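## Task

Slide only the orange bin up to the bench edge closest to the arms, then place the hook lying flat on the bench next to that bin with its handle sticking out past that same edge. All other items must finish resting on the same surface they rest on now. Nothing counts if it stays in place only because a robot is holding it at the end. Finish by opening the grippers and moving the arms away.

## Robot and tools

Robots: three identical i2rt Big YAM arms named arm1, arm2 and arm3. Each has six revolute joints, a two-finger gripper and a wrist camera; with joints 1 and 6 at 0 and the hand level and pointing forward, that camera rides on top of the hand facing the fingertips. Reach is roughly 1.0 m from the joint1 axis. Fixed room cameras: room_a and room_b. Wrist cameras: arm1_cam_wrist, arm2_cam_wrist, arm3_cam_wrist.

Frame: a single shared scene frame, origin on the floor, +z up. The hand point is the midpoint between the fingertips; its z axis runs along the fingers and its y axis is the opening direction. Hand poses are computed from each arm's true foot pose, which is never printed.

execute_actions(actions, cameras): actions is a list holding either nothing (just report state and images) or exactly one action. An action is an object keyed by arm name; each arm entry holds "joints", an object of absolute targets (not offsets) by joint name. Units: radians for joint1_rad..joint6_rad, metres for gripper_m. Ranges and done-tolerances: joint1_rad -2.879..2.879 (±0.045), spins the arm about its foot, positive = counter-clockwise viewed from above, 0 = arm extends the way its foot faces; joint2_rad 0..3.141 (±0.14), shoulder, 0 = upper arm pointing back roughly level, increasing lifts then swings it forward; joint3_rad 0..3.019 (±0.09), elbow, 0 = folded, increasing opens it; joint4_rad -1.692..1.57 (±0.055), hand pitch, positive tips fingers up; joint5_rad -1.57..1.57 (±0.03), sideways hand swing, positive toward the arm's right; joint6_rad -2.094..2.094 (±0.035), hand roll, positive clockwise seen from behind the hand; gripper_m 0..0.093 (±0.003), fingertip gap. Every motion named in one action starts at once; joints move at different speeds, so the hand may sweep a wide path. One action runs at most 15 s. An unknown key or out-of-range number makes the whole call rejected with no motion. A joint or arm left out may still be driving toward an earlier target. cameras lists which images to return (omitted, null or ["all"] = every camera, [] = none); a "pictures" line gives the image order. Example: {"arm1": {"joints": {"gripper_m": 0.05}}, "arm2": {"joints": {"joint1_rad": 0.3}}}.

wait(seconds): 0 to 10; commands nothing, lets the scene run, and returns state and images like an empty action.

zoom_image(camera, region): enlarges part of that camera's newest full image; region is [x0, y0, x1, y1] in pixels from the top-left corner, no larger than 504 by 504.

read_manual(section): returns only licence/notice text ("licences"); no motion.

finished_scene(scene): integer 1 to 2, the scene being closed; irreversible, and its result reports success and the next task. The goal must already hold and remain true.

Result lines: joint_positions gives current joint values (gripper_m is the sum of the two finger joints). joint_status tells how each commanded motion ended: off_target (stopped short, may keep pushing); contact_stop or time_out (old target dropped, joint holds where it halted); after time_out a joint can keep a target within 0.375, 0.375, 0.113, 0.225, 0.075, 0.3 rad (joints 1–6) of where it stands and resume moving if freed; not_followed (a built-in self/inter-arm clearance check blocked those targets, shown with a "joint command not followed" line and often a "cause:" line; the arm may retry them on later actions, though gripper targets still execute). on_its_own lists what the robot is doing uncommanded; "held at" means the held target, not the position. To relieve a pushing joint, command its reported position. A tiny change from the current position might not move a joint. Joint torques are listed per arm joint; they include offsets, scale errors, friction and noise, and are nonzero even in free air. If a result reports a stop, later motion, wait and finished_scene calls in the same reply are skipped.

Heat: sustained loads or pushing warm the motors, even while you deliberate. A MOTOR HOT line appears from 85 °C; at 100 °C an OVER-TEMPERATURE FAULT drops that arm and its gripper until cool, with joints showing limit_stop_at_motor_heat (resend targets afterward). Loaded joints sag.

The world keeps simulating while you compose a reply, with arms holding their last command. Occasionally a loose object gets nudged by an outside push.

Avoid: knocking anything off the work area or to the floor (ends the scene), dropping or slamming objects, shoving hard, and arms pressing or striking each other; the arm-clearance check can react late and ignores fingers, gripper housings and wrist cameras, and no state line reports robot-to-robot contact. Arms do not coordinate or wait for one another. The arms keep pushing on contact rather than stopping. At the end, release everything and move the arms clear.

Each tool is called after ">>>" as name(argument=value, ...) on one line, values as JSON.

## Session

>>> execute_actions(actions=[])

Scene clock: 0.00 s.
Joint torques (N m, as the arm reports them, + toward a larger angle): no reading
Motor temperatures (°C, as the motors report them): arm1=[30 28 29 32 29 31] | arm2=[29 31 31 31 29 29] | arm3=[31 29 30 32 28 29]
arm1.joint_positions: joint1_rad=-0.174 joint2_rad=+0.560 joint3_rad=+1.612 joint4_rad=-1.499 joint5_rad=-0.052 joint6_rad=+0.747 gripper_m=+0.095
arm1.joint_status: not commanded
arm1.hand: x=-0.8844 y=+0.1443 z=+1.3912 quat_wxyz=(-0.257, +0.249, -0.809, -0.467) (m; scene frame)
arm2.joint_positions: joint1_rad=+0.289 joint2_rad=+0.307 joint3_rad=+1.671 joint4_rad=-1.548 joint5_rad=+0.013 joint6_rad=-0.307 gripper_m=+0.094
arm2.joint_status: not commanded
arm2.hand: x=+0.0117 y=+0.0090 z=+1.4235 quat_wxyz=(-0.413, +0.707, -0.296, -0.492) (m; scene frame)
arm3.joint_positions: joint1_rad=-0.363 joint2_rad=+0.573 joint3_rad=+1.713 joint4_rad=-1.392 joint5_rad=+0.172 joint6_rad=+0.254 gripper_m=+0.094
arm3.joint_status: not commanded
arm3.hand: x=+0.9825 y=+0.1145 z=+1.4343 quat_wxyz=(-0.501, +0.317, -0.724, -0.353) (m; scene frame)
pictures: arm1_cam_wrist, arm2_cam_wrist, arm3_cam_wrist, room_a, room_b
Images, in order (width x height): arm1_cam_wrist 504x504, arm2_cam_wrist 504x504, arm3_cam_wrist 504x504, room_a 504x504, room_b 504x504.

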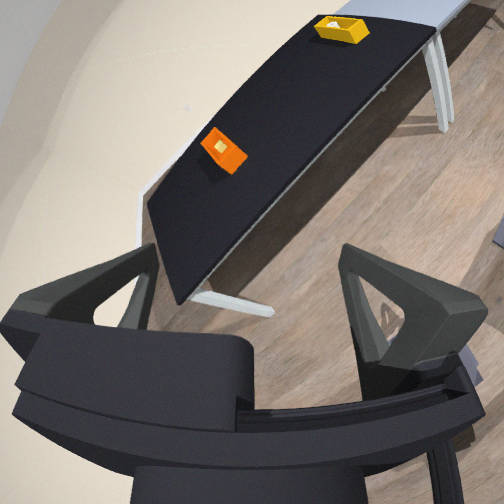

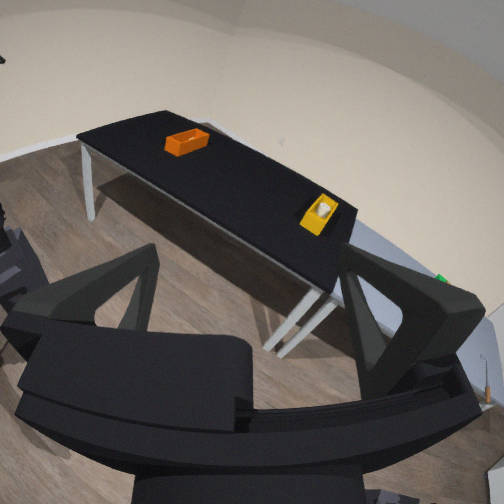

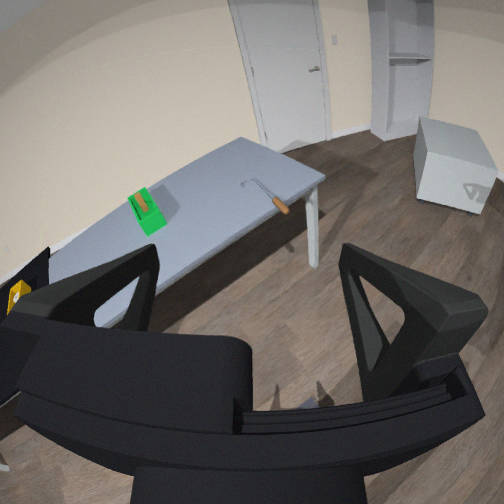

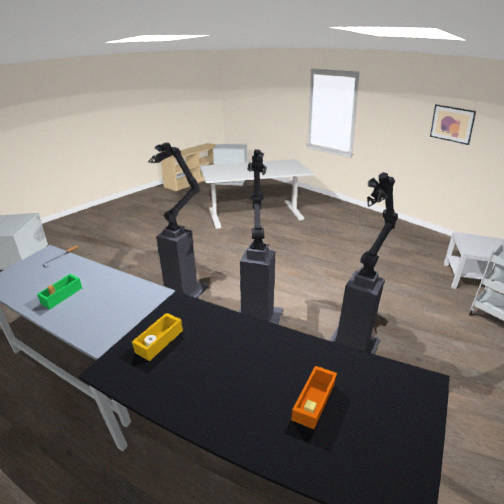

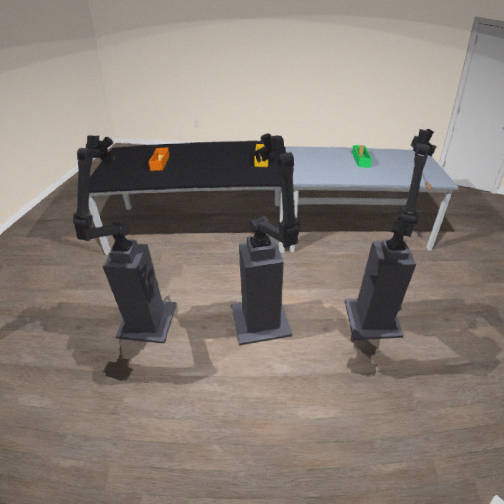

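>>> zoom_image(camera="arm3_cam_wrist", region=[200, 130, 340, 270])

>>> zoom_image(camera="room_b", region=[60, 110, 480, 360])

>>> zoom_image(camera="room_a", region=[0, 200, 200, 400])

Region (200, 130, 340, 270) of arm3_cam_wrist's 504x504 image, scaled by 3.600, with more detail than that image has.

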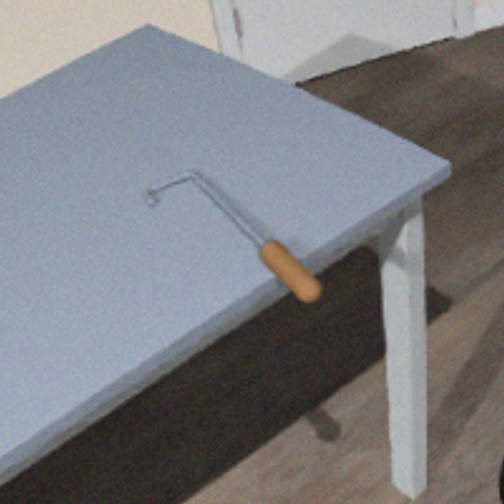

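Region (60, 110, 480, 360) of room_b's 504x504 image, scaled by 1.200, with more detail than that image has; it fills the top 300 rows of this view, and the rest is white.

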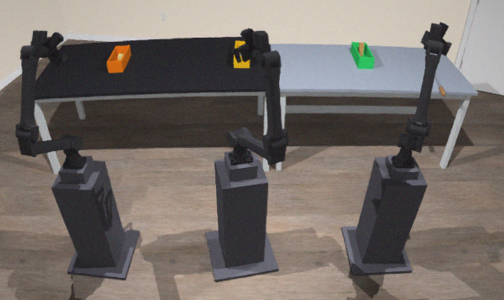

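Region (0, 200, 200, 400) of room_a's 504x504 image, scaled by 2.520, with more detail than that image has.

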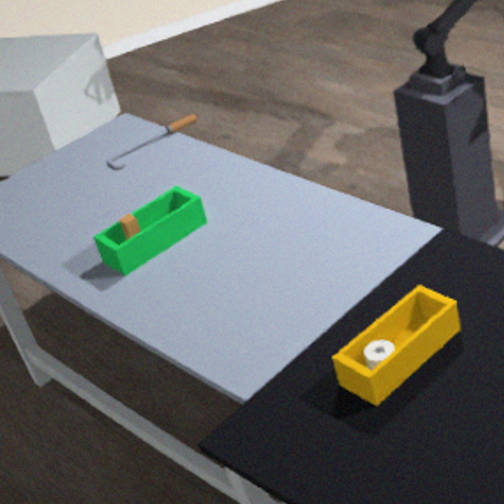

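>>> execute_actions(actions=[{"arm3":{"joints":{"joint1_rad":-0.58,"joint2_rad":1.56,"joint3_rad":1.225,"joint4_rad":-0.264,"joint5_rad":0,"joint6_rad":0}},"arm1":{"joints":{"joint1_rad":-0.1,"joint2_rad":1.56,"joint3_rad":1.3,"joint4_rad":-0.34,"joint5_rad":0,"joint6_rad":0}},"arm2":{"joints":{"joint1_rad":-0.2,"joint5_rad":0,"joint6_rad":0}}}])

Scene clock: 33.33 s.
Joint torques (N m, as the arm reports them, + toward a larger angle): arm1=[ -0.2  -18.    13.13   2.47   0.2   -0.13] | arm2=[-0.98  9.75  3.89  2.34  0.04  0.04] | arm3=[  0.63 -16.81  10.38   2.79  -0.09  -0.08]
Motor temperatures (°C, as the motors report them): arm1=[30 28 31 32 29 31] | arm2=[29 32 31 31 29 29] | arm3=[31 29 31 32 28 30]
arm1.joint_positions: joint1_rad=-0.108 joint2_rad=+1.558 joint3_rad=+1.284 joint4_rad=-0.356 joint5_rad=-0.002 joint6_rad=+0.009 gripper_m=+0.095
arm1.joint_status: all done
arm1.hand: x=-0.7874 y=+0.6375 z=+1.0373 quat_wxyz=(-0.349, +0.564, -0.691, -0.289) (m; scene frame)
arm2.joint_positions: joint1_rad=-0.199 joint2_rad=+0.307 joint3_rad=+1.671 joint4_rad=-1.548 joint5_rad=+0.001 joint6_rad=-0.009 gripper_m=+0.094
arm2.joint_status: all done
arm2.hand: x=+0.0108 y=+0.0080 z=+1.4235 quat_wxyz=(-0.453, +0.543, -0.543, -0.453) (m; scene frame)
arm3.joint_positions: joint1_rad=-0.570 joint2_rad=+1.567 joint3_rad=+1.206 joint4_rad=-0.285 joint5_rad=+0.003 joint6_rad=+0.009 gripper_m=+0.094
arm3.joint_status: all done
arm3.hand: x=+1.2566 y=+0.5341 z=+0.9796 quat_wxyz=(-0.392, +0.426, -0.788, -0.210) (m; scene frame)
pictures: arm1_cam_wrist, arm2_cam_wrist, arm3_cam_wrist, room_a, room_b
Images, in order (width x height): arm1_cam_wrist 504x504, arm2_cam_wrist 504x504, arm3_cam_wrist 504x504, room_a 504x504, room_b 504x504.

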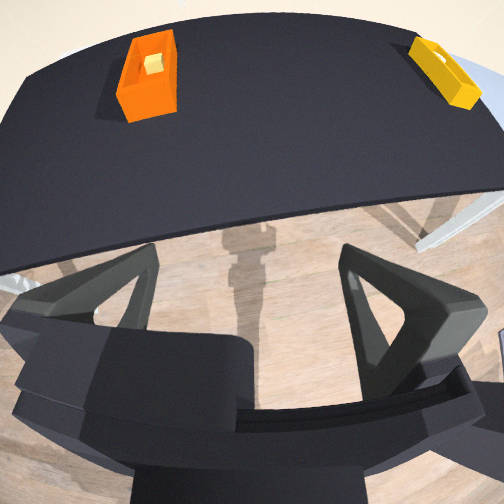

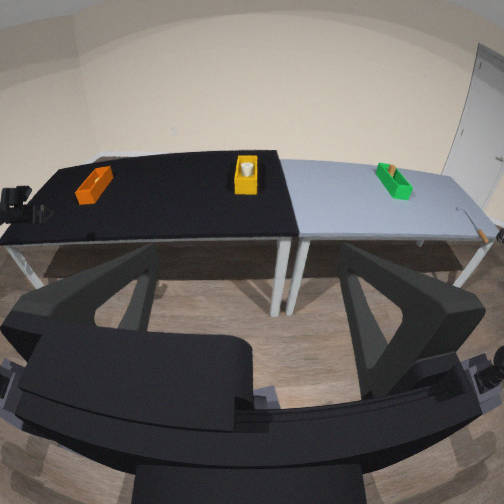

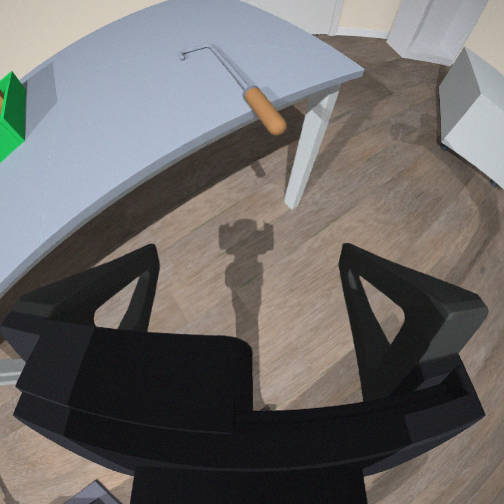

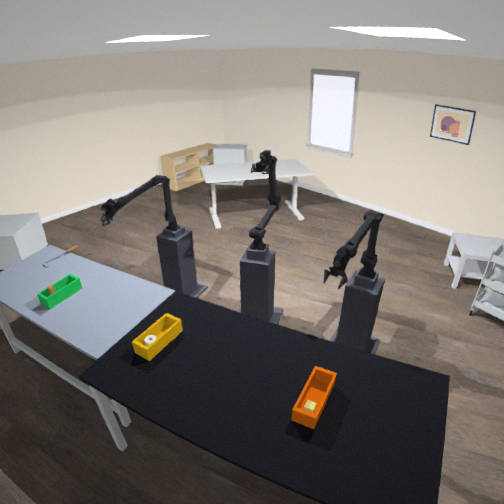

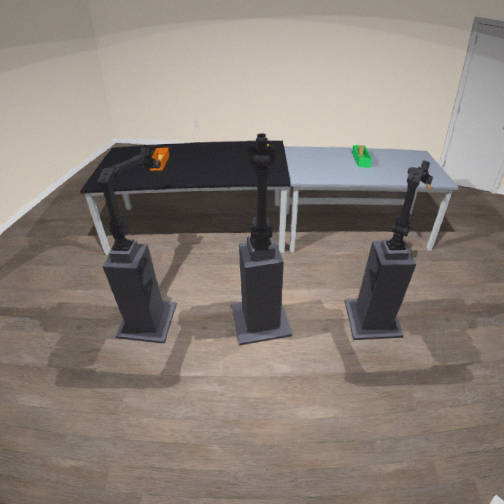

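>>> execute_actions(actions=[{"arm3":{"joints":{"joint1_rad":-0.782,"joint2_rad":2.41,"joint3_rad":1.89,"joint4_rad":0.03,"joint5_rad":-0.709,"joint6_rad":-0.37}}}], cameras=["arm3_cam_wrist","room_a","room_b"])

Scene clock: 63.00 s.
Joint torques (N m, as the arm reports them, + toward a larger angle): arm1=[  0.25 -18.34  12.85   2.34   0.2   -0.19] | arm2=[-0.99  9.72  3.83  2.29  0.06  0.04] | arm3=[  1.7  -28.84  12.2    2.35  -0.31  -0.08]
Motor temperatures (°C, as the motors report them): arm1=[30 29 35 32 29 31] | arm2=[29 32 31 31 29 29] | arm3=[31 30 34 32 28 30]
arm1.joint_positions: joint1_rad=-0.108 joint2_rad=+1.558 joint3_rad=+1.284 joint4_rad=-0.356 joint5_rad=-0.002 joint6_rad=+0.009 gripper_m=+0.095
arm1.joint_status: not commanded
arm1.hand: x=-0.7874 y=+0.6375 z=+1.0373 quat_wxyz=(-0.349, +0.564, -0.691, -0.289) (m; scene frame)
arm2.joint_positions: joint1_rad=-0.199 joint2_rad=+0.307 joint3_rad=+1.671 joint4_rad=-1.548 joint5_rad=+0.001 joint6_rad=-0.009 gripper_m=+0.094
arm2.joint_status: not commanded
arm2.hand: x=+0.0108 y=+0.0080 z=+1.4235 quat_wxyz=(-0.453, +0.543, -0.543, -0.453) (m; scene frame)
arm3.joint_positions: joint1_rad=-0.789 joint2_rad=+2.435 joint3_rad=+1.837 joint4_rad=+0.018 joint5_rad=-0.706 joint6_rad=-0.361 gripper_m=+0.094
arm3.joint_status: all done
arm3.hand: x=+1.4292 y=+0.6631 z=+0.7501 quat_wxyz=(-0.372, +0.586, -0.607, -0.386) (m; scene frame)
pictures: arm3_cam_wrist, room_a, room_b
Images, in order (width x height): arm3_cam_wrist 504x504, room_a 504x504, room_b 504x504.

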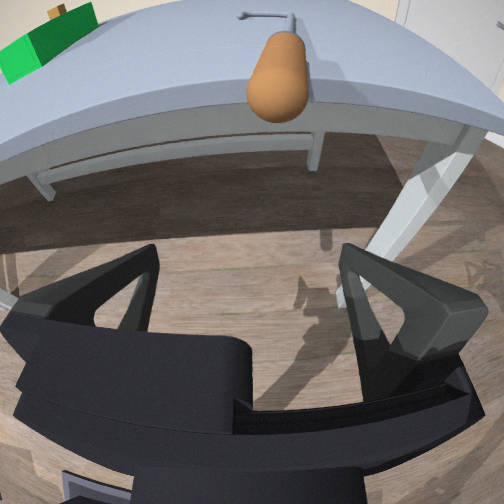

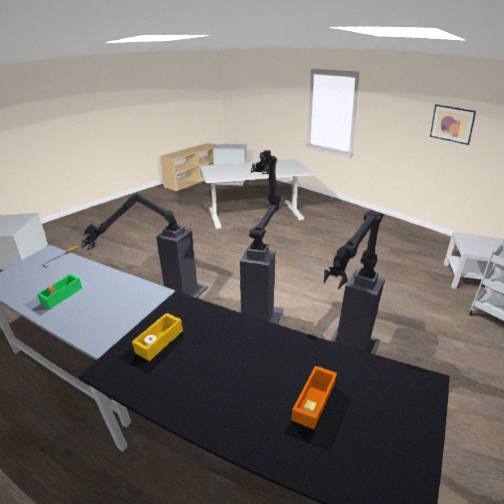

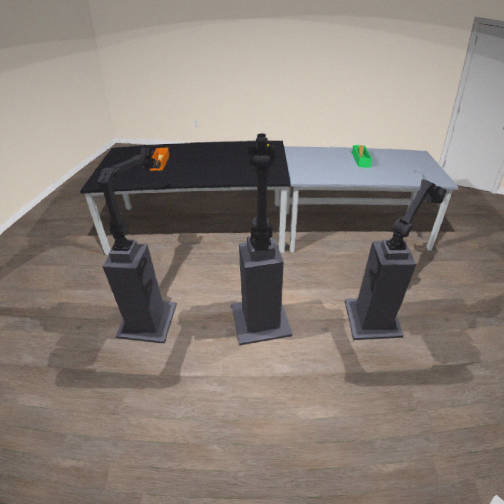

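>>> execute_actions(actions=[{"arm3":{"joints":{"joint1_rad":-0.78,"joint2_rad":2.423,"joint3_rad":2.02,"joint4_rad":0.005,"joint5_rad":-0.725,"joint6_rad":-0.33}}}], cameras=["arm3_cam_wrist"])

Scene clock: 81.00 s.
Joint torques (N m, as the arm reports them, + toward a larger angle): arm1=[  0.38 -18.39  12.92   2.35   0.19  -0.25] | arm2=[-0.81  9.86  3.91  2.34  0.06  0.03] | arm3=[  2.24 -28.07  12.36   1.58  -0.27   0.07]
Motor temperatures (°C, as the motors report them): arm1=[30 29 36 32 29 31] | arm2=[29 32 31 31 29 29] | arm3=[31 32 36 32 29 30]
arm1.joint_positions: joint1_rad=-0.108 joint2_rad=+1.558 joint3_rad=+1.284 joint4_rad=-0.356 joint5_rad=-0.002 joint6_rad=+0.009 gripper_m=+0.095
arm1.joint_status: not commanded
arm1.hand: x=-0.7874 y=+0.6375 z=+1.0373 quat_wxyz=(-0.349, +0.564, -0.691, -0.289) (m; scene frame)
arm2.joint_positions: joint1_rad=-0.199 joint2_rad=+0.307 joint3_rad=+1.671 joint4_rad=-1.548 joint5_rad=+0.001 joint6_rad=-0.009 gripper_m=+0.094
arm2.joint_status: not commanded
arm2.hand: x=+0.0108 y=+0.0080 z=+1.4235 quat_wxyz=(-0.453, +0.543, -0.543, -0.453) (m; scene frame)
arm3.joint_positions: joint1_rad=-0.789 joint2_rad=+2.433 joint3_rad=+1.973 joint4_rad=+0.009 joint5_rad=-0.723 joint6_rad=-0.339 gripper_m=+0.094
arm3.joint_status: all done
arm3.hand: x=+1.4541 y=+0.6916 z=+0.8194 quat_wxyz=(-0.418, +0.582, -0.573, -0.397) (m; scene frame)
pictures: arm3_cam_wrist
Images, in order (width x height): arm3_cam_wrist 504x504.

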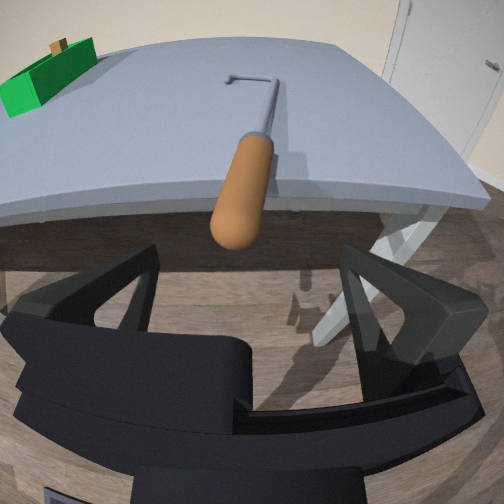

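>>> execute_actions(actions=[{"arm3":{"joints":{"joint1_rad":-0.692,"joint2_rad":2.58,"joint3_rad":2.262,"joint4_rad":-0.02,"joint5_rad":-0.514,"joint6_rad":-0.208}}}], cameras=["arm3_cam_wrist","room_a"])

Scene clock: 91.37 s.
Joint torques (N m, as the arm reports them, + toward a larger angle): arm1=[ -0.29 -17.44  12.97   2.49   0.23  -0.19] | arm2=[-0.81  9.76  3.93  2.3   0.05  0.04] | arm3=[  0.56 -29.89  13.85   1.78  -0.07   0.11]
Motor temperatures (°C, as the motors report them): arm1=[30 29 36 32 29 31] | arm2=[29 32 31 31 29 29] | arm3=[31 32 37 32 29 30]
arm1.joint_positions: joint1_rad=-0.108 joint2_rad=+1.558 joint3_rad=+1.284 joint4_rad=-0.356 joint5_rad=-0.002 joint6_rad=+0.009 gripper_m=+0.095
arm1.joint_status: not commanded
arm1.hand: x=-0.7874 y=+0.6375 z=+1.0373 quat_wxyz=(-0.349, +0.564, -0.691, -0.289) (m; scene frame)
arm2.joint_positions: joint1_rad=-0.199 joint2_rad=+0.307 joint3_rad=+1.671 joint4_rad=-1.548 joint5_rad=+0.001 joint6_rad=-0.009 gripper_m=+0.094
arm2.joint_status: not commanded
arm2.hand: x=+0.0108 y=+0.0080 z=+1.4235 quat_wxyz=(-0.453, +0.543, -0.543, -0.453) (m; scene frame)
arm3.joint_positions: joint1_rad=-0.683 joint2_rad=+2.597 joint3_rad=+2.200 joint4_rad=-0.015 joint5_rad=-0.516 joint6_rad=-0.217 gripper_m=+0.094
arm3.joint_status: all done
arm3.hand: x=+1.4370 y=+0.7731 z=+0.7830 quat_wxyz=(-0.429, +0.545, -0.617, -0.372) (m; scene frame)
pictures: arm3_cam_wrist, room_a
Images, in order (width x height): arm3_cam_wrist 504x504, room_a 504x504.

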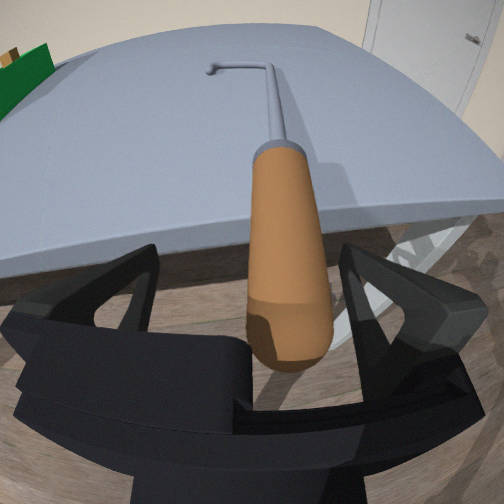

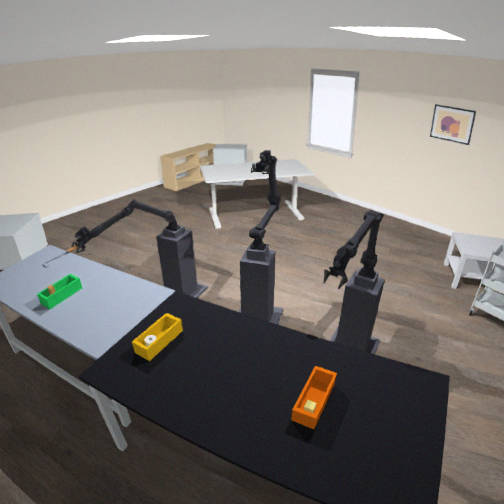

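>>> execute_actions(actions=[{"arm3":{"joints":{"joint1_rad":-0.712,"joint3_rad":2.285,"joint5_rad":-0.57,"joint6_rad":-0.23,"gripper_m":0.06}}}], cameras=["arm3_cam_wrist"])

Scene clock: 97.73 s.
Joint torques (N m, as the arm reports them, + toward a larger angle): arm1=[ -0.15 -18.23  12.92   2.41   0.19  -0.21] | arm2=[-0.84  9.76  3.88  2.35  0.05  0.04] | arm3=[  1.42 -31.31  14.03   1.74  -0.24  -0.1 ]
Motor temperatures (°C, as the motors report them): arm1=[30 29 36 32 29 31] | arm2=[29 33 31 31 29 29] | arm3=[31 33 38 32 29 30]
arm1.joint_positions: joint1_rad=-0.108 joint2_rad=+1.558 joint3_rad=+1.284 joint4_rad=-0.356 joint5_rad=-0.002 joint6_rad=+0.009 gripper_m=+0.095
arm1.joint_status: not commanded
arm1.hand: x=-0.7874 y=+0.6375 z=+1.0373 quat_wxyz=(-0.349, +0.564, -0.691, -0.289) (m; scene frame)
arm2.joint_positions: joint1_rad=-0.199 joint2_rad=+0.307 joint3_rad=+1.671 joint4_rad=-1.548 joint5_rad=+0.001 joint6_rad=-0.009 gripper_m=+0.094
arm2.joint_status: not commanded
arm2.hand: x=+0.0108 y=+0.0080 z=+1.4235 quat_wxyz=(-0.453, +0.543, -0.543, -0.453) (m; scene frame)
arm3.joint_positions: joint1_rad=-0.706 joint2_rad=+2.597 joint3_rad=+2.223 joint4_rad=-0.015 joint5_rad=-0.567 joint6_rad=-0.221 gripper_m=+0.060
arm3.joint_status: all done
arm3.hand: x=+1.4497 y=+0.7667 z=+0.7979 quat_wxyz=(-0.433, +0.547, -0.603, -0.386) (m; scene frame)
pictures: arm3_cam_wrist
Images, in order (width x height): arm3_cam_wrist 504x504.

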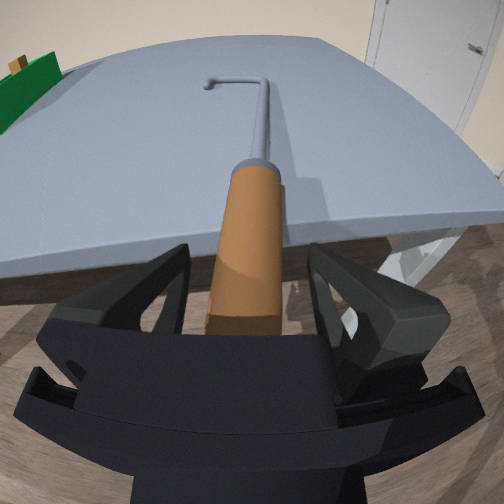

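>>> execute_actions(actions=[{"arm3":{"joints":{"joint3_rad":2.275,"gripper_m":0.0}}}], cameras=["arm3_cam_wrist"])

Scene clock: 104.67 s.
Joint torques (N m, as the arm reports them, + toward a larger angle): arm1=[ -0.6  -18.15  12.85   2.34   0.19  -0.19] | arm2=[-0.84  9.89  3.87  2.31  0.04  0.04] | arm3=[  0.96 -30.65  13.06   1.67  -0.18  -0.08]
Motor temperatures (°C, as the motors report them): arm1=[30 29 36 32 29 31] | arm2=[29 33 31 31 29 29] | arm3=[31 33 38 32 29 30]
arm1.joint_positions: joint1_rad=-0.108 joint2_rad=+1.558 joint3_rad=+1.284 joint4_rad=-0.356 joint5_rad=-0.002 joint6_rad=+0.009 gripper_m=+0.095
arm1.joint_status: not commanded
arm1.hand: x=-0.7874 y=+0.6375 z=+1.0373 quat_wxyz=(-0.349, +0.564, -0.691, -0.289) (m; scene frame)
arm2.joint_positions: joint1_rad=-0.199 joint2_rad=+0.307 joint3_rad=+1.671 joint4_rad=-1.548 joint5_rad=+0.001 joint6_rad=-0.009 gripper_m=+0.094
arm2.joint_status: not commanded
arm2.hand: x=+0.0108 y=+0.0080 z=+1.4235 quat_wxyz=(-0.453, +0.543, -0.543, -0.453) (m; scene frame)
arm3.joint_positions: joint1_rad=-0.706 joint2_rad=+2.597 joint3_rad=+2.223 joint4_rad=-0.015 joint5_rad=-0.569 joint6_rad=-0.222 gripper_m=+0.031
arm3.joint_status: gripper_m off_target (ended at +0.031, target +0.000); the others done
arm3.hand: x=+1.4499 y=+0.7663 z=+0.7979 quat_wxyz=(-0.433, +0.548, -0.603, -0.386) (m; scene frame)
pictures: arm3_cam_wrist
Images, in order (width x height): arm3_cam_wrist 504x504.

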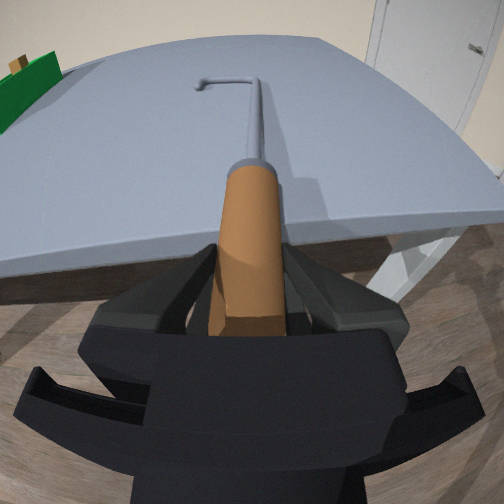

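>>> execute_actions(actions=[{"arm3":{"joints":{"joint2_rad":2.33}}}], cameras=["arm3_cam_wrist","room_a"])

Scene clock: 112.77 s.
Joint torques (N m, as the arm reports them, + toward a larger angle): arm1=[ -0.12 -18.05  12.91   2.34   0.2   -0.21] | arm2=[-0.73  9.67  3.91  2.29  0.05  0.03] | arm3=[  0.82 -28.94  13.61   2.6   -0.14  -0.07]
Motor temperatures (°C, as the motors report them): arm1=[30 30 36 32 29 31] | arm2=[29 33 31 31 29 29] | arm3=[31 34 39 32 29 30]
arm1.joint_positions: joint1_rad=-0.108 joint2_rad=+1.558 joint3_rad=+1.284 joint4_rad=-0.356 joint5_rad=-0.002 joint6_rad=+0.009 gripper_m=+0.095
arm1.joint_status: not commanded
arm1.hand: x=-0.7874 y=+0.6375 z=+1.0373 quat_wxyz=(-0.349, +0.564, -0.691, -0.289) (m; scene frame)
arm2.joint_positions: joint1_rad=-0.199 joint2_rad=+0.307 joint3_rad=+1.671 joint4_rad=-1.548 joint5_rad=+0.001 joint6_rad=-0.009 gripper_m=+0.094
arm2.joint_status: not commanded
arm2.hand: x=+0.0108 y=+0.0080 z=+1.4235 quat_wxyz=(-0.453, +0.543, -0.543, -0.453) (m; scene frame)
arm3.joint_positions: joint1_rad=-0.706 joint2_rad=+2.341 joint3_rad=+2.223 joint4_rad=-0.037 joint5_rad=-0.568 joint6_rad=-0.222 gripper_m=+0.031
arm3.joint_status: all done
arm3.hand: x=+1.4433 y=+0.7613 z=+1.0275 quat_wxyz=(-0.524, +0.535, -0.531, -0.395) (m; scene frame)
pictures: arm3_cam_wrist, room_a
Images, in order (width x height): arm3_cam_wrist 504x504, room_a 504x504.

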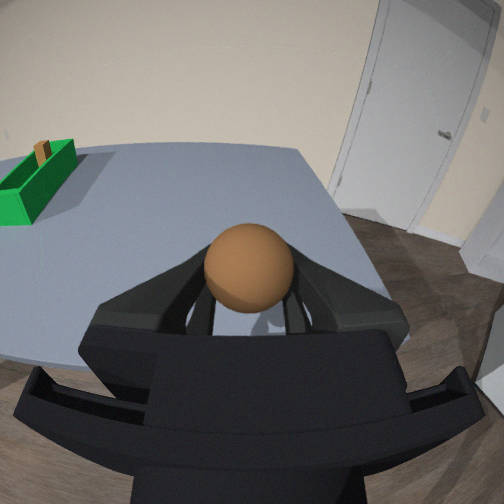

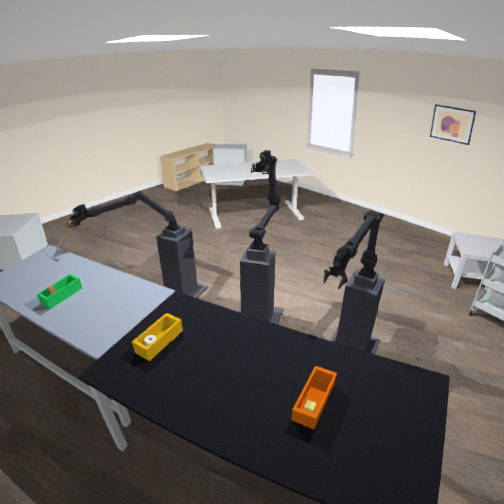

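>>> execute_actions(actions=[{"arm3":{"joints":{"joint1_rad":-0.73,"joint2_rad":2.52,"joint3_rad":2.075,"joint4_rad":0.53,"joint5_rad":-0.665,"joint6_rad":-0.04}}}], cameras=["arm3_cam_wrist","room_a"])

Scene clock: 124.80 s.
Joint torques (N m, as the arm reports them, + toward a larger angle): arm1=[ -0.02 -17.99  12.76   2.34   0.19  -0.21] | arm2=[-0.91  9.84  3.92  2.33  0.06  0.04] | arm3=[  1.21 -33.96   9.75   3.66  -0.04   0.11]
Motor temperatures (°C, as the motors report them): arm1=[30 30 37 32 29 31] | arm2=[29 33 31 31 29 29] | arm3=[31 34 39 32 29 30]
arm1.joint_positions: joint1_rad=-0.108 joint2_rad=+1.558 joint3_rad=+1.284 joint4_rad=-0.356 joint5_rad=-0.002 joint6_rad=+0.009 gripper_m=+0.095
arm1.joint_status: not commanded
arm1.hand: x=-0.7874 y=+0.6375 z=+1.0373 quat_wxyz=(-0.349, +0.564, -0.691, -0.289) (m; scene frame)
arm2.joint_positions: joint1_rad=-0.199 joint2_rad=+0.307 joint3_rad=+1.671 joint4_rad=-1.548 joint5_rad=+0.001 joint6_rad=-0.009 gripper_m=+0.094
arm2.joint_status: not commanded
arm2.hand: x=+0.0108 y=+0.0080 z=+1.4235 quat_wxyz=(-0.453, +0.543, -0.543, -0.453) (m; scene frame)
arm3.joint_positions: joint1_rad=-0.729 joint2_rad=+2.587 joint3_rad=+2.055 joint4_rad=+0.489 joint5_rad=-0.665 joint6_rad=-0.046 gripper_m=+0.031
arm3.joint_status: all done
arm3.hand: x=+1.4434 y=+0.7472 z=+0.8212 quat_wxyz=(-0.511, +0.499, -0.521, -0.467) (m; scene frame)
pictures: arm3_cam_wrist, room_a
Images, in order (width x height): arm3_cam_wrist 504x504, room_a 504x504.

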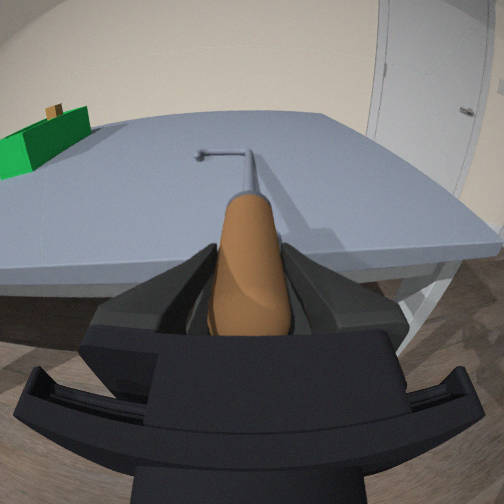

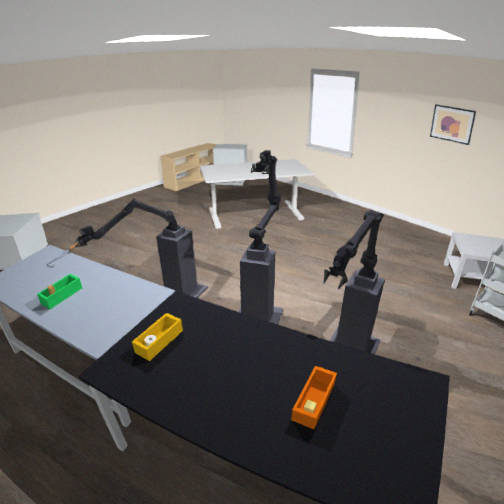

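>>> execute_actions(actions=[{"arm3":{"joints":{"joint2_rad":2.565,"joint3_rad":2.05}}}], cameras=["arm3_cam_wrist"])

Scene clock: 129.30 s.
Joint torques (N m, as the arm reports them, + toward a larger angle): arm1=[  0.77 -17.94  12.84   2.33   0.22  -0.26] | arm2=[-0.74  9.71  3.9   2.31  0.03  0.04] | arm3=[  1.4  -30.39   8.5    3.43  -0.05   0.06]
Motor temperatures (°C, as the motors report them): arm1=[30 30 37 32 29 31] | arm2=[29 33 31 31 29 29] | arm3=[31 34 38 32 29 30]
arm1.joint_positions: joint1_rad=-0.108 joint2_rad=+1.558 joint3_rad=+1.284 joint4_rad=-0.356 joint5_rad=-0.002 joint6_rad=+0.009 gripper_m=+0.095
arm1.joint_status: not commanded
arm1.hand: x=-0.7874 y=+0.6375 z=+1.0373 quat_wxyz=(-0.349, +0.564, -0.691, -0.289) (m; scene frame)
arm2.joint_positions: joint1_rad=-0.199 joint2_rad=+0.307 joint3_rad=+1.671 joint4_rad=-1.548 joint5_rad=+0.001 joint6_rad=-0.009 gripper_m=+0.094
arm2.joint_status: not commanded
arm2.hand: x=+0.0108 y=+0.0080 z=+1.4235 quat_wxyz=(-0.453, +0.543, -0.543, -0.453) (m; scene frame)
arm3.joint_positions: joint1_rad=-0.729 joint2_rad=+2.589 joint3_rad=+2.045 joint4_rad=+0.496 joint5_rad=-0.665 joint6_rad=-0.046 gripper_m=+0.031
arm3.joint_status: all done
arm3.hand: x=+1.4420 y=+0.7455 z=+0.8153 quat_wxyz=(-0.509, +0.500, -0.523, -0.467) (m; scene frame)
pictures: arm3_cam_wrist
Images, in order (width x height): arm3_cam_wrist 504x504.

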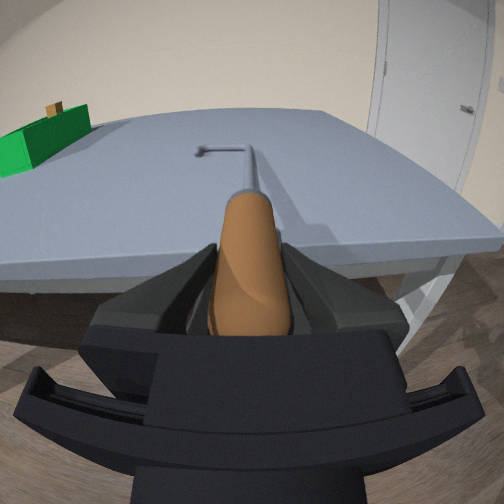

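>>> execute_actions(actions=[{"arm3":{"joints":{"joint3_rad":2.015}}}], cameras=[])

>>> execute_actions(actions=[{"arm3":{"joints":{"gripper_m":0.055}}}], cameras=["arm3_cam_wrist"])

Scene clock: 138.90 s.
Joint torques (N m, as the arm reports them, + toward a larger angle): arm1=[ -0.04 -18.26  12.9    2.41   0.18  -0.17] | arm2=[-0.85  9.65  3.89  2.33  0.05  0.04] | arm3=[  1.51 -30.19   8.01   2.93  -0.07   0.08]
Motor temperatures (°C, as the motors report them): arm1=[30 30 37 32 29 31] | arm2=[29 33 32 31 29 29] | arm3=[31 34 37 32 28 30]
arm1.joint_positions: joint1_rad=-0.108 joint2_rad=+1.558 joint3_rad=+1.284 joint4_rad=-0.356 joint5_rad=-0.002 joint6_rad=+0.009 gripper_m=+0.095
arm1.joint_status: not commanded
arm1.hand: x=-0.7874 y=+0.6375 z=+1.0373 quat_wxyz=(-0.349, +0.564, -0.691, -0.289) (m; scene frame)
arm2.joint_positions: joint1_rad=-0.199 joint2_rad=+0.307 joint3_rad=+1.671 joint4_rad=-1.548 joint5_rad=+0.001 joint6_rad=-0.009 gripper_m=+0.094
arm2.joint_status: not commanded
arm2.hand: x=+0.0108 y=+0.0080 z=+1.4235 quat_wxyz=(-0.453, +0.543, -0.543, -0.453) (m; scene frame)
arm3.joint_positions: joint1_rad=-0.729 joint2_rad=+2.589 joint3_rad=+2.014 joint4_rad=+0.507 joint5_rad=-0.664 joint6_rad=-0.046 gripper_m=+0.031
arm3.joint_status: all done
arm3.hand: x=+1.4377 y=+0.7405 z=+0.8010 quat_wxyz=(-0.502, +0.500, -0.530, -0.466) (m; scene frame)
pictures: none
No camera images: the call's "cameras" was empty. Leave "cameras" out to get every camera's image.

Scene clock: 139.50 s.
Joint torques (N m, as the arm reports them, + toward a larger angle): arm1=[  0.04 -18.44  12.81   2.39   0.17  -0.21] | arm2=[-1.01  9.81  3.88  2.34  0.04  0.04] | arm3=[  1.23 -30.08   8.16   2.74  -0.08   0.07]
Motor temperatures (°C, as the motors report them): arm1=[30 30 37 32 29 31] | arm2=[29 33 32 31 29 29] | arm3=[31 34 37 32 28 30]
arm1.joint_positions: joint1_rad=-0.108 joint2_rad=+1.558 joint3_rad=+1.284 joint4_rad=-0.356 joint5_rad=-0.002 joint6_rad=+0.009 gripper_m=+0.095
arm1.joint_status: not commanded
arm1.hand: x=-0.7874 y=+0.6375 z=+1.0373 quat_wxyz=(-0.349, +0.564, -0.691, -0.289) (m; scene frame)
arm2.joint_positions: joint1_rad=-0.199 joint2_rad=+0.307 joint3_rad=+1.671 joint4_rad=-1.548 joint5_rad=+0.001 joint6_rad=-0.009 gripper_m=+0.094
arm2.joint_status: not commanded
arm2.hand: x=+0.0108 y=+0.0080 z=+1.4235 quat_wxyz=(-0.453, +0.543, -0.543, -0.453) (m; scene frame)
arm3.joint_positions: joint1_rad=-0.729 joint2_rad=+2.589 joint3_rad=+2.014 joint4_rad=+0.510 joint5_rad=-0.664 joint6_rad=-0.046 gripper_m=+0.055
arm3.joint_status: all done
arm3.hand: x=+1.4378 y=+0.7406 z=+0.8016 quat_wxyz=(-0.503, +0.500, -0.529, -0.466) (m; scene frame)
pictures: arm3_cam_wrist
Images, in order (width x height): arm3_cam_wrist 504x504.

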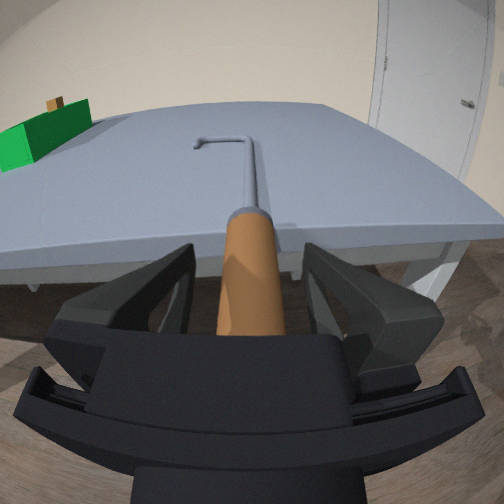

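>>> execute_actions(actions=[{"arm3":{"joints":{"joint1_rad":-0.713,"joint2_rad":2.655,"joint3_rad":2.2,"joint4_rad":0.475,"joint5_rad":-0.645}}}], cameras=["arm3_cam_wrist"])

Scene clock: 147.10 s.
Joint torques (N m, as the arm reports them, + toward a larger angle): arm1=[  0.49 -18.29  12.82   2.32   0.21  -0.19] | arm2=[-1.03  9.92  3.87  2.34  0.05  0.04] | arm3=[  2.38 -29.8   13.6    1.66   0.04   0.06]
Motor temperatures (°C, as the motors report them): arm1=[30 30 37 32 29 31] | arm2=[29 33 32 31 29 29] | arm3=[31 35 36 32 28 30]
arm1.joint_positions: joint1_rad=-0.108 joint2_rad=+1.558 joint3_rad=+1.284 joint4_rad=-0.356 joint5_rad=-0.002 joint6_rad=+0.009 gripper_m=+0.095
arm1.joint_status: not commanded
arm1.hand: x=-0.7874 y=+0.6375 z=+1.0373 quat_wxyz=(-0.349, +0.564, -0.691, -0.289) (m; scene frame)
arm2.joint_positions: joint1_rad=-0.199 joint2_rad=+0.307 joint3_rad=+1.671 joint4_rad=-1.548 joint5_rad=+0.001 joint6_rad=-0.009 gripper_m=+0.094
arm2.joint_status: not commanded
arm2.hand: x=+0.0108 y=+0.0080 z=+1.4235 quat_wxyz=(-0.453, +0.543, -0.543, -0.453) (m; scene frame)
arm3.joint_positions: joint1_rad=-0.725 joint2_rad=+2.666 joint3_rad=+2.135 joint4_rad=+0.480 joint5_rad=-0.647 joint6_rad=-0.046 gripper_m=+0.055
arm3.joint_status: all done
arm3.hand: x=+1.4501 y=+0.7566 z=+0.7915 quat_wxyz=(-0.512, +0.496, -0.527, -0.463) (m; scene frame)
pictures: arm3_cam_wrist
Images, in order (width x height): arm3_cam_wrist 504x504.

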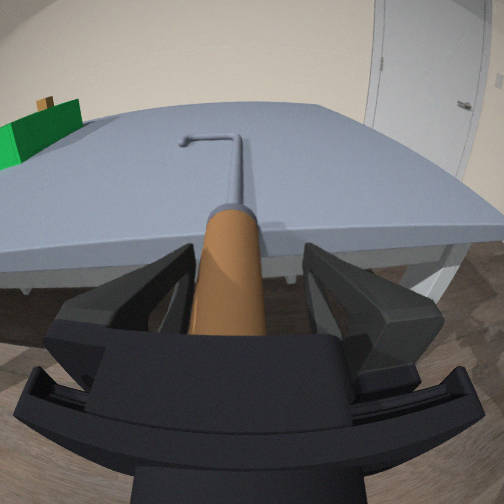

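>>> execute_actions(actions=[{"arm3":{"joints":{"joint1_rad":-0.695,"joint5_rad":-0.63}}}], cameras=["arm3_cam_wrist"])

Scene clock: 150.10 s.
Joint torques (N m, as the arm reports them, + toward a larger angle): arm1=[  0.25 -18.66  13.04   2.29   0.23  -0.2 ] | arm2=[-0.75  9.78  3.88  2.33  0.05  0.03] | arm3=[  3.6  -29.84  13.61   1.64   0.07   0.05]
Motor temperatures (°C, as the motors report them): arm1=[30 30 37 32 29 31] | arm2=[29 33 32 31 29 29] | arm3=[31 35 37 32 28 30]
arm1.joint_positions: joint1_rad=-0.108 joint2_rad=+1.558 joint3_rad=+1.284 joint4_rad=-0.356 joint5_rad=-0.002 joint6_rad=+0.009 gripper_m=+0.095
arm1.joint_status: not commanded
arm1.hand: x=-0.7874 y=+0.6375 z=+1.0373 quat_wxyz=(-0.349, +0.564, -0.691, -0.289) (m; scene frame)
arm2.joint_positions: joint1_rad=-0.199 joint2_rad=+0.307 joint3_rad=+1.671 joint4_rad=-1.548 joint5_rad=+0.001 joint6_rad=-0.009 gripper_m=+0.094
arm2.joint_status: not commanded
arm2.hand: x=+0.0108 y=+0.0080 z=+1.4235 quat_wxyz=(-0.453, +0.543, -0.543, -0.453) (m; scene frame)
arm3.joint_positions: joint1_rad=-0.724 joint2_rad=+2.666 joint3_rad=+2.135 joint4_rad=+0.480 joint5_rad=-0.633 joint6_rad=-0.046 gripper_m=+0.055
arm3.joint_status: all done
arm3.hand: x=+1.4519 y=+0.7568 z=+0.7914 quat_wxyz=(-0.515, +0.493, -0.530, -0.459) (m; scene frame)
pictures: arm3_cam_wrist
Images, in order (width x height): arm3_cam_wrist 504x504.

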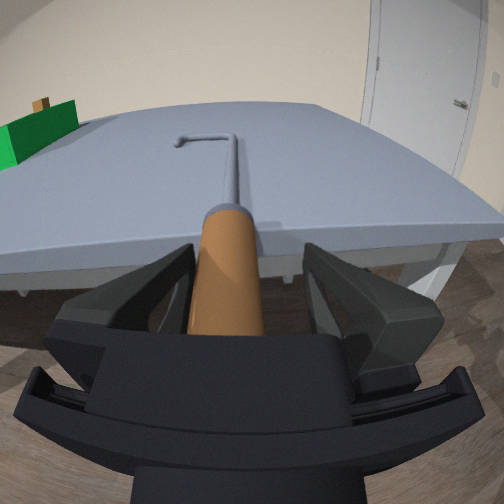

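>>> execute_actions(actions=[{"arm3":{"joints":{"joint1_rad":-0.685}}}], cameras=["arm3_cam_wrist"])

Scene clock: 154.43 s.
Joint torques (N m, as the arm reports them, + toward a larger angle): arm1=[  0.57 -17.92  12.88   2.31   0.2   -0.2 ] | arm2=[-0.86  9.62  3.85  2.33  0.05  0.04] | arm3=[  4.4  -29.75  13.61   1.78   0.04   0.04]
Motor temperatures (°C, as the motors report them): arm1=[30 30 37 32 29 31] | arm2=[29 33 32 31 29 29] | arm3=[31 35 38 32 28 30]
arm1.joint_positions: joint1_rad=-0.108 joint2_rad=+1.558 joint3_rad=+1.284 joint4_rad=-0.356 joint5_rad=-0.002 joint6_rad=+0.009 gripper_m=+0.095
arm1.joint_status: not commanded
arm1.hand: x=-0.7874 y=+0.6375 z=+1.0373 quat_wxyz=(-0.349, +0.564, -0.691, -0.289) (m; scene frame)
arm2.joint_positions: joint1_rad=-0.199 joint2_rad=+0.307 joint3_rad=+1.671 joint4_rad=-1.548 joint5_rad=+0.001 joint6_rad=-0.009 gripper_m=+0.094
arm2.joint_status: not commanded
arm2.hand: x=+0.0108 y=+0.0080 z=+1.4235 quat_wxyz=(-0.453, +0.543, -0.543, -0.453) (m; scene frame)
arm3.joint_positions: joint1_rad=-0.724 joint2_rad=+2.666 joint3_rad=+2.135 joint4_rad=+0.480 joint5_rad=-0.633 joint6_rad=-0.046 gripper_m=+0.055
arm3.joint_status: all done
arm3.hand: x=+1.4517 y=+0.7570 z=+0.7914 quat_wxyz=(-0.515, +0.493, -0.530, -0.459) (m; scene frame)
pictures: arm3_cam_wrist
Images, in order (width x height): arm3_cam_wrist 504x504.

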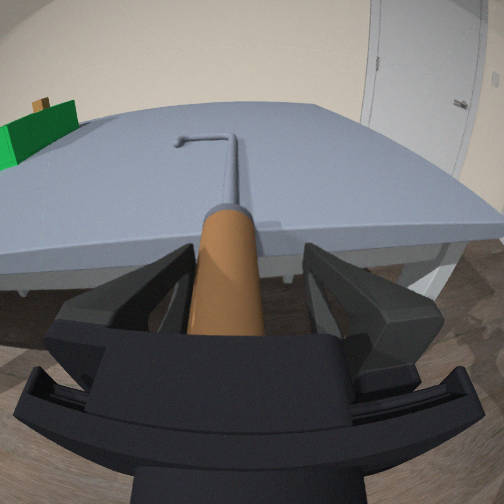

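>>> execute_actions(actions=[{"arm3":{"joints":{"joint1_rad":-0.72,"gripper_m":0}}}], cameras=[])

>>> execute_actions(actions=[{"arm3":{"joints":{"joint2_rad":2.55}}}], cameras=["arm3_cam_wrist","room_a"])

Scene clock: 159.07 s.
Joint torques (N m, as the arm reports them, + toward a larger angle): arm1=[  0.15 -18.12  12.99   2.31   0.22  -0.14] | arm2=[-0.79  9.66  3.96  2.29  0.05  0.03] | arm3=[  1.51 -29.8   13.45   1.73   0.01   0.05]
Motor temperatures (°C, as the motors report them): arm1=[30 30 38 32 29 31] | arm2=[29 33 32 31 29 29] | arm3=[31 35 38 32 28 30]
arm1.joint_positions: joint1_rad=-0.108 joint2_rad=+1.558 joint3_rad=+1.284 joint4_rad=-0.356 joint5_rad=-0.002 joint6_rad=+0.009 gripper_m=+0.095
arm1.joint_status: not commanded
arm1.hand: x=-0.7874 y=+0.6375 z=+1.0373 quat_wxyz=(-0.349, +0.564, -0.691, -0.289) (m; scene frame)
arm2.joint_positions: joint1_rad=-0.199 joint2_rad=+0.307 joint3_rad=+1.671 joint4_rad=-1.548 joint5_rad=+0.001 joint6_rad=-0.009 gripper_m=+0.094
arm2.joint_status: not commanded
arm2.hand: x=+0.0108 y=+0.0080 z=+1.4235 quat_wxyz=(-0.453, +0.543, -0.543, -0.453) (m; scene frame)
arm3.joint_positions: joint1_rad=-0.723 joint2_rad=+2.666 joint3_rad=+2.136 joint4_rad=+0.480 joint5_rad=-0.631 joint6_rad=-0.046 gripper_m=+0.031
arm3.joint_status: gripper_m off_target (ended at +0.031, target +0.000); the others done
arm3.hand: x=+1.4515 y=+0.7575 z=+0.7916 quat_wxyz=(-0.515, +0.493, -0.530, -0.459) (m; scene frame)
pictures: none
No camera images: the call's "cameras" was empty. Leave "cameras" out to get every camera's image.

Scene clock: 160.07 s.
Joint torques (N m, as the arm reports them, + toward a larger angle): arm1=[  0.19 -18.4   12.73   2.37   0.2   -0.27] | arm2=[-0.77  9.82  3.9   2.34  0.05  0.03] | arm3=[  1.7  -34.61  13.79   2.22   0.     0.07]
Motor temperatures (°C, as the motors report them): arm1=[30 30 38 32 29 31] | arm2=[29 33 32 31 29 29] | arm3=[31 35 39 32 28 30]
arm1.joint_positions: joint1_rad=-0.108 joint2_rad=+1.558 joint3_rad=+1.284 joint4_rad=-0.356 joint5_rad=-0.002 joint6_rad=+0.009 gripper_m=+0.095
arm1.joint_status: not commanded
arm1.hand: x=-0.7874 y=+0.6375 z=+1.0373 quat_wxyz=(-0.349, +0.564, -0.691, -0.289) (m; scene frame)
arm2.joint_positions: joint1_rad=-0.199 joint2_rad=+0.307 joint3_rad=+1.671 joint4_rad=-1.548 joint5_rad=+0.001 joint6_rad=-0.009 gripper_m=+0.094
arm2.joint_status: not commanded
arm2.hand: x=+0.0108 y=+0.0080 z=+1.4235 quat_wxyz=(-0.453, +0.543, -0.543, -0.453) (m; scene frame)
arm3.joint_positions: joint1_rad=-0.723 joint2_rad=+2.610 joint3_rad=+2.136 joint4_rad=+0.465 joint5_rad=-0.631 joint6_rad=-0.046 gripper_m=+0.030
arm3.joint_status: all done
arm3.hand: x=+1.4537 y=+0.7606 z=+0.8390 quat_wxyz=(-0.529, +0.491, -0.516, -0.460) (m; scene frame)
pictures: arm3_cam_wrist, room_a
Images, in order (width x height): arm3_cam_wrist 504x504, room_a 504x504.

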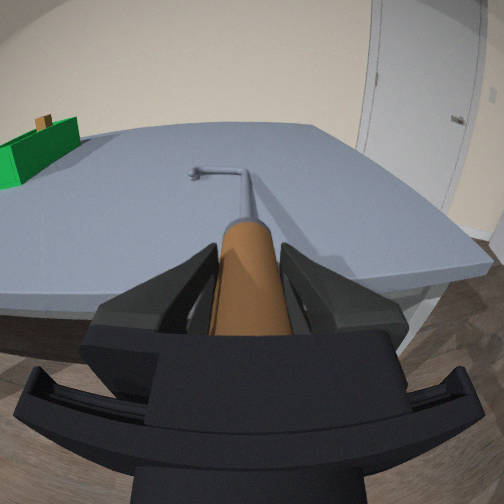

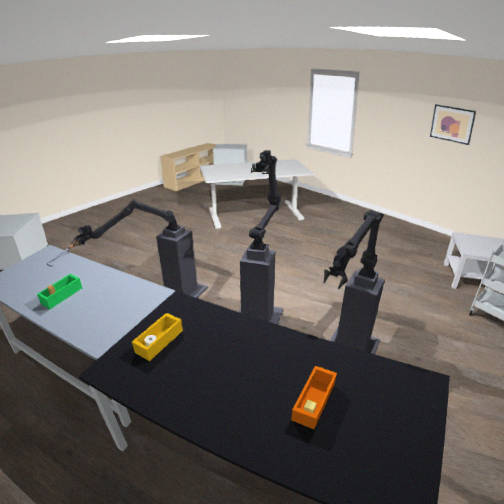

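>>> execute_actions(actions=[{"arm3":{"joints":{"joint2_rad":2.645}}}], cameras=[])

>>> execute_actions(actions=[{"arm3":{"joints":{"gripper_m":0.085}}}], cameras=["arm3_cam_wrist"])

Scene clock: 172.40 s.
Joint torques (N m, as the arm reports them, + toward a larger angle): arm1=[  0.28 -17.83  12.86   2.42   0.22  -0.17] | arm2=[-0.89  9.73  3.85  2.31  0.05  0.04] | arm3=[  1.56 -30.04  13.54   2.4   -0.03   0.05]
Motor temperatures (°C, as the motors report them): arm1=[30 30 38 32 29 31] | arm2=[29 33 32 31 29 29] | arm3=[31 36 40 32 28 30]
arm1.joint_positions: joint1_rad=-0.108 joint2_rad=+1.558 joint3_rad=+1.284 joint4_rad=-0.356 joint5_rad=-0.002 joint6_rad=+0.009 gripper_m=+0.095
arm1.joint_status: not commanded
arm1.hand: x=-0.7874 y=+0.6375 z=+1.0373 quat_wxyz=(-0.349, +0.564, -0.691, -0.289) (m; scene frame)
arm2.joint_positions: joint1_rad=-0.199 joint2_rad=+0.307 joint3_rad=+1.671 joint4_rad=-1.548 joint5_rad=+0.001 joint6_rad=-0.009 gripper_m=+0.094
arm2.joint_status: not commanded
arm2.hand: x=+0.0108 y=+0.0080 z=+1.4235 quat_wxyz=(-0.453, +0.543, -0.543, -0.453) (m; scene frame)
arm3.joint_positions: joint1_rad=-0.723 joint2_rad=+2.658 joint3_rad=+2.136 joint4_rad=+0.465 joint5_rad=-0.631 joint6_rad=-0.046 gripper_m=+0.030
arm3.joint_status: all done
arm3.hand: x=+1.4518 y=+0.7580 z=+0.7955 quat_wxyz=(-0.512, +0.493, -0.533, -0.459) (m; scene frame)
pictures: none
No camera images: the call's "cameras" was empty. Leave "cameras" out to get every camera's image.

Scene clock: 173.10 s.
Joint torques (N m, as the arm reports them, + toward a larger angle): arm1=[  0.39 -17.86  13.05   2.37   0.2   -0.23] | arm2=[-0.88  9.75  3.89  2.34  0.05  0.03] | arm3=[  1.78 -30.36  13.5    2.33  -0.01   0.04]
Motor temperatures (°C, as the motors report them): arm1=[30 30 38 32 29 31] | arm2=[29 33 32 31 29 29] | arm3=[31 36 40 32 28 30]
arm1.joint_positions: joint1_rad=-0.108 joint2_rad=+1.558 joint3_rad=+1.284 joint4_rad=-0.356 joint5_rad=-0.002 joint6_rad=+0.009 gripper_m=+0.095
arm1.joint_status: not commanded
arm1.hand: x=-0.7874 y=+0.6375 z=+1.0373 quat_wxyz=(-0.349, +0.564, -0.691, -0.289) (m; scene frame)
arm2.joint_positions: joint1_rad=-0.199 joint2_rad=+0.307 joint3_rad=+1.671 joint4_rad=-1.548 joint5_rad=+0.001 joint6_rad=-0.009 gripper_m=+0.094
arm2.joint_status: not commanded
arm2.hand: x=+0.0108 y=+0.0080 z=+1.4235 quat_wxyz=(-0.453, +0.543, -0.543, -0.453) (m; scene frame)
arm3.joint_positions: joint1_rad=-0.723 joint2_rad=+2.658 joint3_rad=+2.137 joint4_rad=+0.465 joint5_rad=-0.631 joint6_rad=-0.046 gripper_m=+0.085
arm3.joint_status: all done
arm3.hand: x=+1.4520 y=+0.7581 z=+0.7959 quat_wxyz=(-0.513, +0.493, -0.532, -0.459) (m; scene frame)
pictures: arm3_cam_wrist
Images, in order (width x height): arm3_cam_wrist 504x504.

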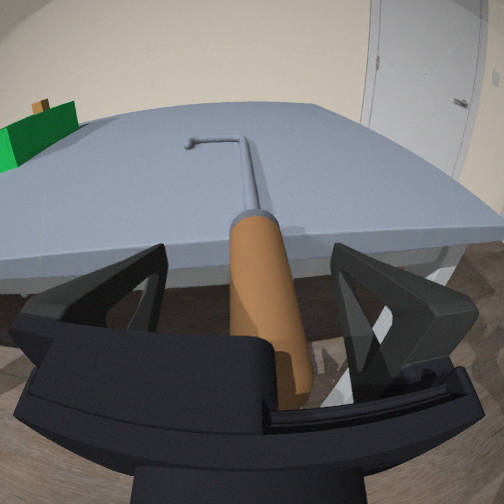

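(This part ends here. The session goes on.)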